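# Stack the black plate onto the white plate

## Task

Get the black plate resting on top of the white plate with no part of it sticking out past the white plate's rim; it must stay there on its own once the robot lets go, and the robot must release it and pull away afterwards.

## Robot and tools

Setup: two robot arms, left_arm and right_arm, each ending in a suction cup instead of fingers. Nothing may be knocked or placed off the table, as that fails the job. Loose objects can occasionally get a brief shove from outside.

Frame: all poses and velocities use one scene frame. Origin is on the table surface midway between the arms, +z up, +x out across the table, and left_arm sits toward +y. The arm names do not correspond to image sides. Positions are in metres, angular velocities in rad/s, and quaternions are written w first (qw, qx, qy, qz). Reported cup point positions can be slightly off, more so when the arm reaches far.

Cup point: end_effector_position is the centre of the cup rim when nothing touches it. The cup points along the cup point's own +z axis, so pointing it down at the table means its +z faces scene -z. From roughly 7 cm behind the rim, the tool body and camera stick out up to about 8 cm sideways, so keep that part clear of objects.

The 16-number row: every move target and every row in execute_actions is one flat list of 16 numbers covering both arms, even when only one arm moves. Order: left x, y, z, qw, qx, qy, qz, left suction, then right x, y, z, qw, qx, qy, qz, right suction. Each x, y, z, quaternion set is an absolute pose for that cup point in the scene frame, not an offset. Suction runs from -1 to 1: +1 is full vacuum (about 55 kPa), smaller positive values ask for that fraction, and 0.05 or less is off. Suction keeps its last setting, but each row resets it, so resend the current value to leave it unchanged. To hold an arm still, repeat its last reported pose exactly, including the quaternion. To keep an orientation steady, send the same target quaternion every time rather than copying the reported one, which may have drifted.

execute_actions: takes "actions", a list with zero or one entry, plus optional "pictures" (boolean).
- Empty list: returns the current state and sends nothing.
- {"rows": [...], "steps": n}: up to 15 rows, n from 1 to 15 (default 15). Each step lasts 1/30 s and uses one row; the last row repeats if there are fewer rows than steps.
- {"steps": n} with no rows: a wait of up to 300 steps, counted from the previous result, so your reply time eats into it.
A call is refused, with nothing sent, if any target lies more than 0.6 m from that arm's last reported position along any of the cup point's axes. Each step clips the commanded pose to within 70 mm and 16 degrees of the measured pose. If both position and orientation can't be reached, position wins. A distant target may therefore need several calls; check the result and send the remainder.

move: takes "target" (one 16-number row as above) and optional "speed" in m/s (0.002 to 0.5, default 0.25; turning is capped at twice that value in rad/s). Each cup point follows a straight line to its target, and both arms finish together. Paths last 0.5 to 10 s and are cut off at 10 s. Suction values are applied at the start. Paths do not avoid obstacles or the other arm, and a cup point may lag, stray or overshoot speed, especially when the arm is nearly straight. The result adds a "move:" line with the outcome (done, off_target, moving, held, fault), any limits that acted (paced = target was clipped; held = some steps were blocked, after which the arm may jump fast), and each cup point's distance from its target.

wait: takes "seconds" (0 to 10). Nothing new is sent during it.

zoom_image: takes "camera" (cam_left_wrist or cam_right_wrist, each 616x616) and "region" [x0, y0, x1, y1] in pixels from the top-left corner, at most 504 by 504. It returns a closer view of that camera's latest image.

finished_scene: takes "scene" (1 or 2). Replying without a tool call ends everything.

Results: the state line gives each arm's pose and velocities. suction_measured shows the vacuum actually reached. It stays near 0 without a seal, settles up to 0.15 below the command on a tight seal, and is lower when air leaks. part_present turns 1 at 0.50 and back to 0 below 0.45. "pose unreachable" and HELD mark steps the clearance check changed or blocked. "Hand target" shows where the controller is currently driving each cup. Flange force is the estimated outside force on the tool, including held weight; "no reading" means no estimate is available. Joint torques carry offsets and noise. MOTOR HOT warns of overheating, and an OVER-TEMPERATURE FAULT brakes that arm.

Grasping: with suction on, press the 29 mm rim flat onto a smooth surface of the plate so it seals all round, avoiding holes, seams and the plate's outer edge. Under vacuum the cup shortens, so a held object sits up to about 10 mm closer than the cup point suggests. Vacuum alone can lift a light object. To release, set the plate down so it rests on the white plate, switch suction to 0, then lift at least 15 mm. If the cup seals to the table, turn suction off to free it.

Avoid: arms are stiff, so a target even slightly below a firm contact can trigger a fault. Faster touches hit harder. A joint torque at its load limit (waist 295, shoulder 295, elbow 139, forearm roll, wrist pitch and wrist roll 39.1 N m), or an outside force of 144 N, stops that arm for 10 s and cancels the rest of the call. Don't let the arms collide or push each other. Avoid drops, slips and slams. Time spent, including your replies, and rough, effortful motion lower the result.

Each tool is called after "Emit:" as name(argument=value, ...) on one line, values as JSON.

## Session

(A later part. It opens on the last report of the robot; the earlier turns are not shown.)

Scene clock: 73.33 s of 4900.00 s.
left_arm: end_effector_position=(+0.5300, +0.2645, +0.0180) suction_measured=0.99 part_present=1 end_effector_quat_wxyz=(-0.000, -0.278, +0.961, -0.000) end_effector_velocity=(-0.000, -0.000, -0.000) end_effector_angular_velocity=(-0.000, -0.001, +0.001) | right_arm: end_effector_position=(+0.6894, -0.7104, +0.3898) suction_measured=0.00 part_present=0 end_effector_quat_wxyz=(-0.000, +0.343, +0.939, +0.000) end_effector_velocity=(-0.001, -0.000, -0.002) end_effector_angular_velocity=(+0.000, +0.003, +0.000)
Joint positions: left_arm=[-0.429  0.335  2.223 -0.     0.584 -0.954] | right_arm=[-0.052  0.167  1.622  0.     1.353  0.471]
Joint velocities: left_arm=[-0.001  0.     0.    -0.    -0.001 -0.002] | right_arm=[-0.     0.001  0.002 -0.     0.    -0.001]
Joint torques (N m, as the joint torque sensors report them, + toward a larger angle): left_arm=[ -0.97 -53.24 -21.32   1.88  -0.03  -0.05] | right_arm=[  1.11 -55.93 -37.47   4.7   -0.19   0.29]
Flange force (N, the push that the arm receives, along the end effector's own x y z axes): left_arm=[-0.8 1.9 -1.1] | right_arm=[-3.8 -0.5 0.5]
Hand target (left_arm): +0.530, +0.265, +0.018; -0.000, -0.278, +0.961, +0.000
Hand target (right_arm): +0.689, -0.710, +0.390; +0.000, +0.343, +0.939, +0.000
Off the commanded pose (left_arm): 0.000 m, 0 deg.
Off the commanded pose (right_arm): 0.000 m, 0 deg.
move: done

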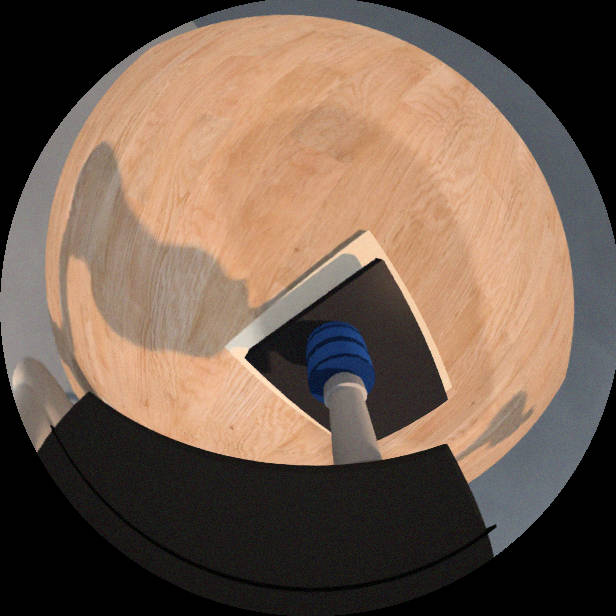

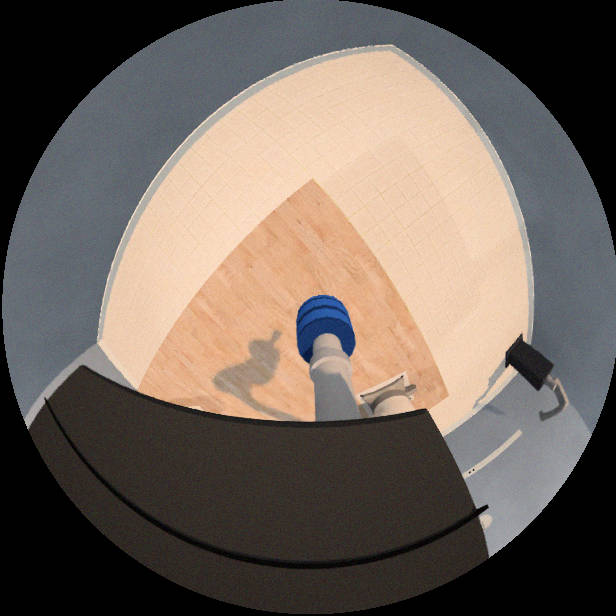

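Emit:
move(target=[0.535,0.2755,0.016,0,-0.278,0.961,0,1,0.6894,-0.7104,0.3898,0,0.343,0.939,0,0], speed=0.03)

Emit:
zoom_image(camera="cam_left_wrist", region=[180,200,480,460])

Scene clock: 78.77 s of 4900.00 s.
left_arm: end_effector_position=(+0.5350, +0.2755, +0.0160) suction_measured=0.99 part_present=1 end_effector_quat_wxyz=(+0.000, -0.278, +0.961, +0.000) end_effector_velocity=(+0.000, +0.001, -0.000) end_effector_angular_velocity=(+0.000, +0.001, +0.002) | right_arm: end_effector_position=(+0.6894, -0.7104, +0.3898) suction_measured=0.00 part_present=0 end_effector_quat_wxyz=(-0.000, +0.343, +0.939, +0.000) end_effector_velocity=(+0.000, -0.000, -0.000) end_effector_angular_velocity=(+0.000, -0.000, -0.001)
Joint positions: left_arm=[-0.405  0.34   2.221  0.     0.58  -0.931] | right_arm=[-0.052  0.167  1.622  0.     1.353  0.471]
Joint velocities: left_arm=[ 0.001  0.    -0.    -0.     0.001 -0.   ] | right_arm=[-0.     0.001 -0.001  0.     0.     0.001]
Joint torques (N m, as the joint torque sensors report them, + toward a larger angle): left_arm=[  0.92 -54.46 -21.28   2.48   0.13  -0.38] | right_arm=[  2.04 -54.23 -37.15   4.77  -0.11   0.19]
Flange force (N, the push that the arm receives, along the end effector's own x y z axes): left_arm=[1.0 -0.2 0.6] | right_arm=[-2.4 -2.6 -0.5]
Hand target (left_arm): +0.535, +0.275, +0.016; +0.000, -0.278, +0.961, -0.000
Hand target (right_arm): +0.689, -0.710, +0.390; +0.000, +0.343, +0.939, +0.000
Off the commanded pose (left_arm): 0.000 m, 0 deg.
Off the commanded pose (right_arm): 0.000 m, 0 deg.
move: done

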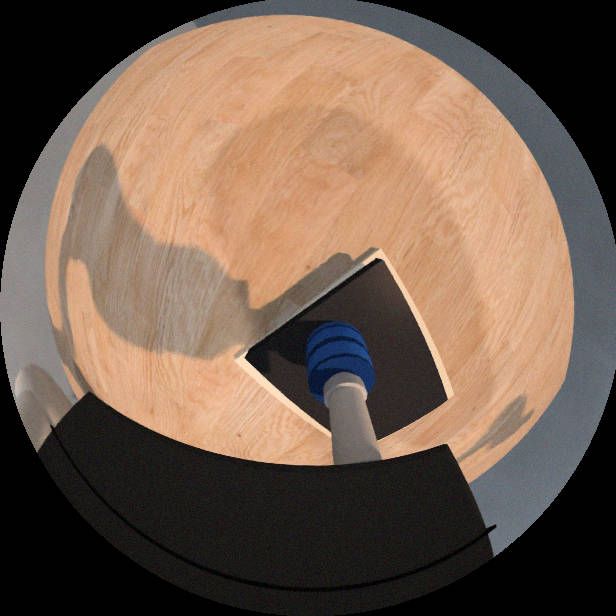

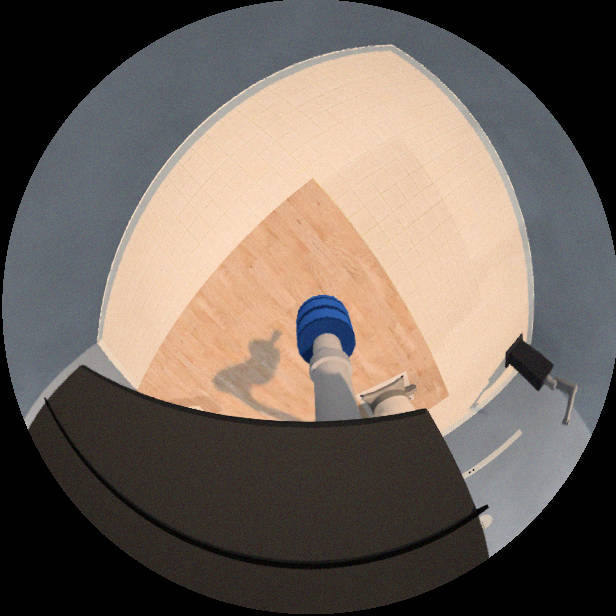

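Region (180, 200, 480, 460) of cam_left_wrist's 616x616 image, scaled by 1.680, with more detail than that image has; it fills the top 437 rows of this view, and the rest is white.

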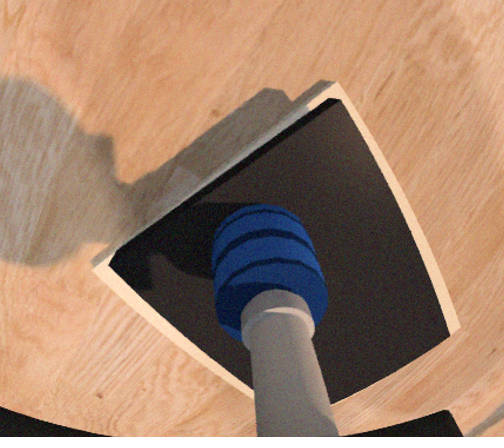

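Emit:
move(target=[0.5335,0.2725,0.013,0,-0.278,0.961,0,1,0.6894,-0.7104,0.3898,0,0.343,0.939,0,0], speed=0.02)

Emit:
zoom_image(camera="cam_left_wrist", region=[180,200,480,460])

Scene clock: 82.13 s of 4900.00 s.
left_arm: end_effector_position=(+0.5335, +0.2725, +0.0130) suction_measured=0.99 part_present=1 end_effector_quat_wxyz=(-0.000, -0.278, +0.961, +0.000) end_effector_velocity=(-0.000, -0.000, -0.000) end_effector_angular_velocity=(+0.000, -0.000, -0.001) | right_arm: end_effector_position=(+0.6894, -0.7104, +0.3898) suction_measured=0.00 part_present=0 end_effector_quat_wxyz=(-0.000, +0.343, +0.939, +0.000) end_effector_velocity=(+0.000, +0.000, +0.001) end_effector_angular_velocity=(+0.000, -0.001, -0.001)
Joint positions: left_arm=[-0.412  0.345  2.223 -0.     0.574 -0.937] | right_arm=[-0.052  0.167  1.622  0.     1.353  0.471]
Joint velocities: left_arm=[-0. -0.  0.  0. -0.  0.] | right_arm=[-0.    -0.001 -0.     0.    -0.     0.001]
Joint torques (N m, as the joint torque sensors report them, + toward a larger angle): left_arm=[  3.15 -55.61 -20.79   2.23   0.    -0.11] | right_arm=[ -0.56 -53.03 -37.38   4.64  -0.08   0.01]
Flange force (N, the push that the arm receives, along the end effector's own x y z axes): left_arm=[4.1 -4.6 1.8] | right_arm=[1.3 0.1 -0.5]
Hand target (left_arm): +0.534, +0.273, +0.013; -0.000, -0.278, +0.961, +0.000
Hand target (right_arm): +0.689, -0.710, +0.390; +0.000, +0.343, +0.939, +0.000
Off the commanded pose (left_arm): 0.000 m, 0 deg.
Off the commanded pose (right_arm): 0.000 m, 0 deg.
move: done

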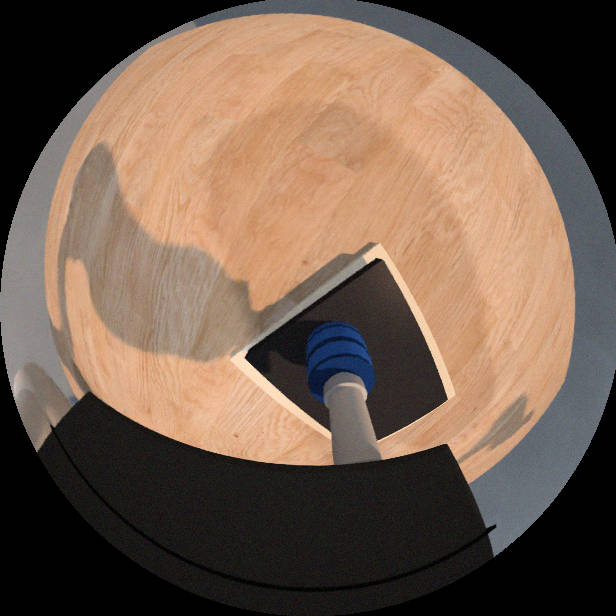

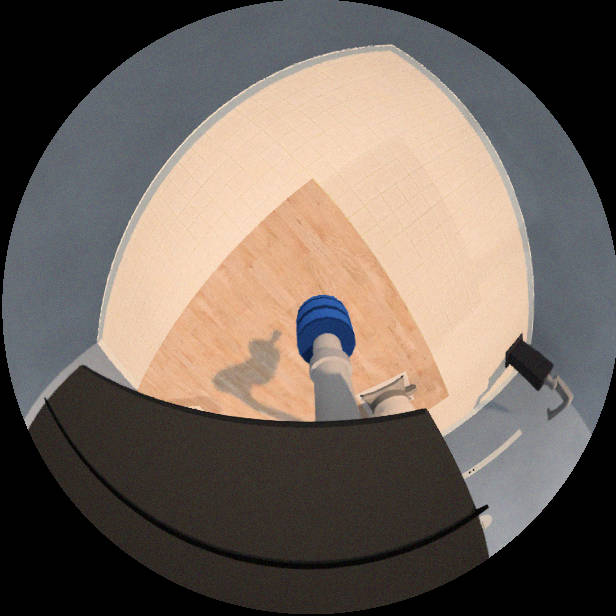

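Region (180, 200, 480, 460) of cam_left_wrist's 616x616 image, scaled by 1.680, with more detail than that image has; it fills the top 437 rows of this view, and the rest is white.

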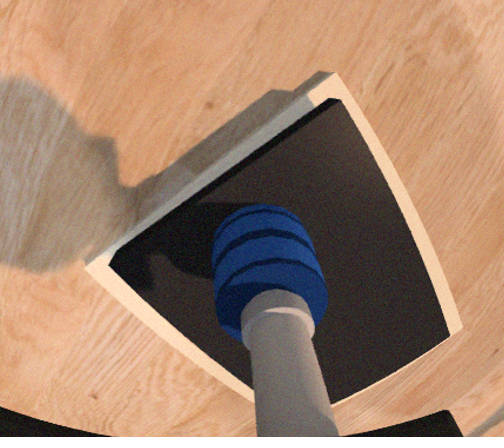

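Looks centred. Lower a bit and release.

Emit:
move(target=[0.5335,0.2725,0.010,0,-0.278,0.961,0,1,0.6894,-0.7104,0.3898,0,0.343,0.939,0,0], speed=0.01)

Emit:
execute_actions(actions=[{"rows":[[0.5335,0.2725,0.010,0,-0.278,0.961,0,0,0.6894,-0.7104,0.3898,0,0.343,0.939,0,0]],"steps":15}], pictures=false)

Emit:
move(target=[0.5335,0.2725,0.15,0,-0.278,0.961,0,0,0.6894,-0.7104,0.3898,0,0.343,0.939,0,0], speed=0.1)

Scene clock: 86.73 s of 4900.00 s.
left_arm: end_effector_position=(+0.5335, +0.2725, +0.0100) suction_measured=0.98 part_present=1 end_effector_quat_wxyz=(-0.000, -0.278, +0.961, +0.000) end_effector_velocity=(-0.001, -0.000, -0.000) end_effector_angular_velocity=(+0.000, +0.001, -0.002) | right_arm: end_effector_position=(+0.6894, -0.7104, +0.3898) suction_measured=0.00 part_present=0 end_effector_quat_wxyz=(-0.000, +0.343, +0.939, +0.000) end_effector_velocity=(-0.000, +0.000, +0.000) end_effector_angular_velocity=(-0.000, +0.000, +0.000)
Joint positions: left_arm=[-0.412  0.35   2.225 -0.     0.567 -0.937] | right_arm=[-0.052  0.167  1.622  0.     1.353  0.471]
Joint velocities: left_arm=[-0.001 -0.     0.001 -0.     0.001  0.001] | right_arm=[ 0. -0. -0. -0.  0. -0.]
Joint torques (N m, as the joint torque sensors report them, + toward a larger angle): left_arm=[  1.76 -55.47 -21.19   2.52   0.17   0.08] | right_arm=[ -0.19 -54.98 -37.09   4.6   -0.13   0.06]
Flange force (N, the push that the arm receives, along the end effector's own x y z axes): left_arm=[3.3 -1.6 1.6] | right_arm=[-1.0 1.1 -0.7]
Hand target (left_arm): +0.533, +0.273, +0.010; +0.000, -0.278, +0.961, +0.000
Hand target (right_arm): +0.689, -0.710, +0.390; +0.000, +0.343, +0.939, +0.000
Off the commanded pose (left_arm): 0.000 m, 0 deg.
Off the commanded pose (right_arm): 0.000 m, 0 deg.
move: done

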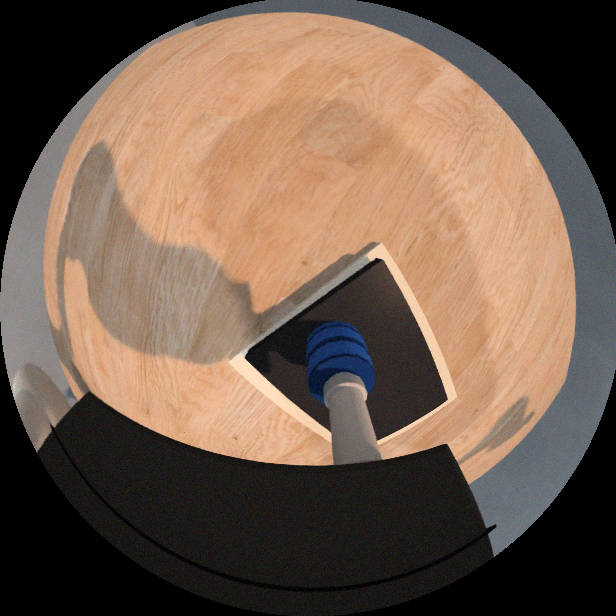

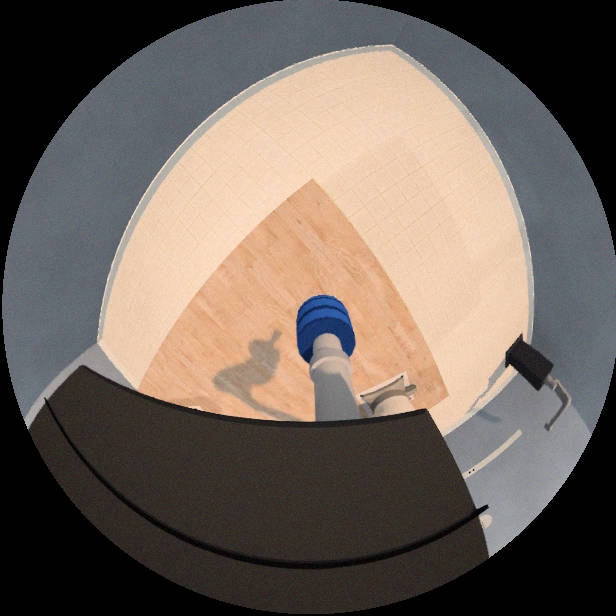

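Scene clock: 87.23 s of 4900.00 s.
left_arm: end_effector_position=(+0.5335, +0.2725, +0.0100) suction_measured=0.00 part_present=0 end_effector_quat_wxyz=(+0.000, -0.278, +0.961, -0.000) end_effector_velocity=(+0.000, +0.000, +0.000) end_effector_angular_velocity=(-0.000, -0.000, -0.002) | right_arm: end_effector_position=(+0.6894, -0.7104, +0.3898) suction_measured=0.00 part_present=0 end_effector_quat_wxyz=(-0.000, +0.343, +0.939, +0.000) end_effector_velocity=(+0.000, +0.000, -0.000) end_effector_angular_velocity=(+0.000, +0.001, +0.001)
Joint positions: left_arm=[-0.412  0.35   2.225 -0.     0.567 -0.937] | right_arm=[-0.052  0.167  1.622  0.     1.353  0.471]
Joint velocities: left_arm=[ 0.001 -0.    -0.001  0.     0.001  0.002] | right_arm=[ 0.  0.  0. -0.  0. -0.]
Joint torques (N m, as the joint torque sensors report them, + toward a larger angle): left_arm=[  0.84 -53.64 -19.79   2.28  -0.09   0.3 ] | right_arm=[  0.33 -53.11 -37.8    4.67  -0.07   0.07]
Flange force (N, the push that the arm receives, along the end effector's own x y z axes): left_arm=[1.6 -1.4 -2.8] | right_arm=[1.5 -1.6 0.2]
Hand target (left_arm): +0.533, +0.272, +0.010; +0.000, -0.278, +0.961, +0.000
Hand target (right_arm): +0.689, -0.710, +0.390; +0.000, +0.343, +0.939, +0.000
Off the commanded pose (left_arm): 0.000 m, 0 deg.
Off the commanded pose (right_arm): 0.000 m, 0 deg.
Steps of this call (steps 1 to 15: all 15 steps of this action). Readings (end_effector_position | what the end effector reports):
1: left_arm (+0.5335, +0.2725, +0.0100) | right_arm (+0.6894, -0.7104, +0.3898) | left_arm suction_measured=0.59 part_present=1 | right_arm suction_measured=0.00 part_present=0
2: left_arm (+0.5335, +0.2725, +0.0100) | right_arm (+0.6894, -0.7104, +0.3898) | left_arm suction_measured=0.01 part_present=0 | right_arm suction_measured=0.00 part_present=0
4: left_arm (+0.5335, +0.2725, +0.0100) | right_arm (+0.6894, -0.7104, +0.3898) | left_arm suction_measured=0.00 part_present=0 | right_arm suction_measured=0.00 part_present=0
8: left_arm (+0.5335, +0.2725, +0.0100) | right_arm (+0.6894, -0.7104, +0.3898) | left_arm suction_measured=0.00 part_present=0 | right_arm suction_measured=0.00 part_present=0
15: the state above

Scene clock: 89.17 s of 4900.00 s.
left_arm: end_effector_position=(+0.5335, +0.2724, +0.1498) suction_measured=0.00 part_present=0 end_effector_quat_wxyz=(-0.000, -0.278, +0.961, -0.000) end_effector_velocity=(+0.000, +0.001, +0.000) end_effector_angular_velocity=(-0.000, -0.000, -0.000) | right_arm: end_effector_position=(+0.6894, -0.7104, +0.3898) suction_measured=0.00 part_present=0 end_effector_quat_wxyz=(-0.000, +0.343, +0.939, +0.000) end_effector_velocity=(+0.001, +0.000, -0.000) end_effector_angular_velocity=(-0.000, +0.000, +0.001)
Joint positions: left_arm=[-0.412  0.142  2.135 -0.     0.864 -0.937] | right_arm=[-0.052  0.167  1.622  0.     1.353  0.471]
Joint velocities: left_arm=[ 0.001 -0.    -0.    -0.     0.     0.002] | right_arm=[ 0.     0.001 -0.001 -0.    -0.    -0.   ]
Joint torques (N m, as the joint torque sensors report them, + toward a larger angle): left_arm=[  0.28 -43.88 -29.07   3.42  -0.08   0.03] | right_arm=[  0.46 -54.45 -37.37   4.85  -0.23   0.11]
Flange force (N, the push that the arm receives, along the end effector's own x y z axes): left_arm=[-0.3 -0.9 0.5] | right_arm=[-1.7 -0.1 -0.4]
Hand target (left_arm): +0.534, +0.272, +0.150; -0.000, -0.278, +0.961, -0.000
Hand target (right_arm): +0.689, -0.710, +0.390; +0.000, +0.343, +0.939, +0.000
Off the commanded pose (left_arm): 0.000 m, 0 deg.
Off the commanded pose (right_arm): 0.000 m, 0 deg.
move: done

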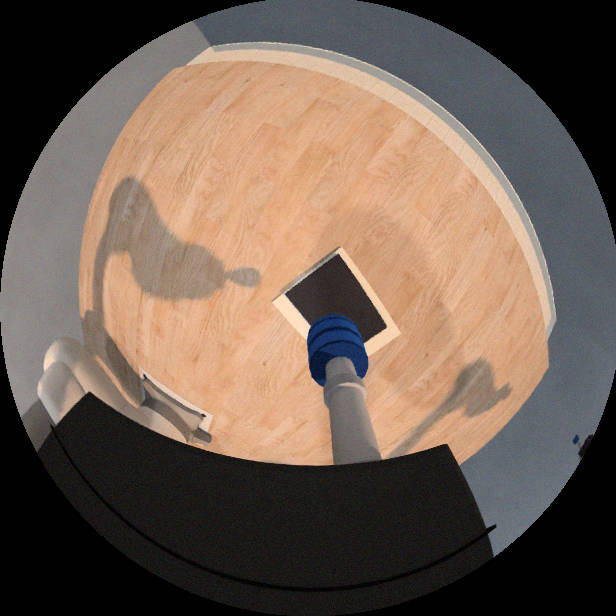

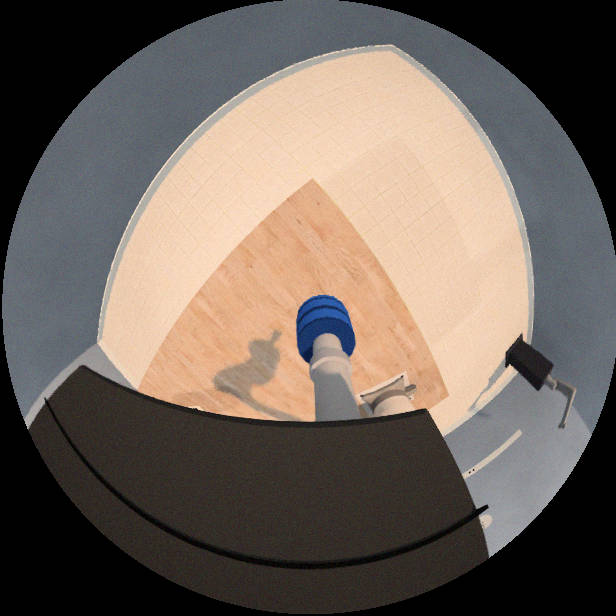

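Emit:
finished_scene(scene=1)

The scene is finished: the task was done.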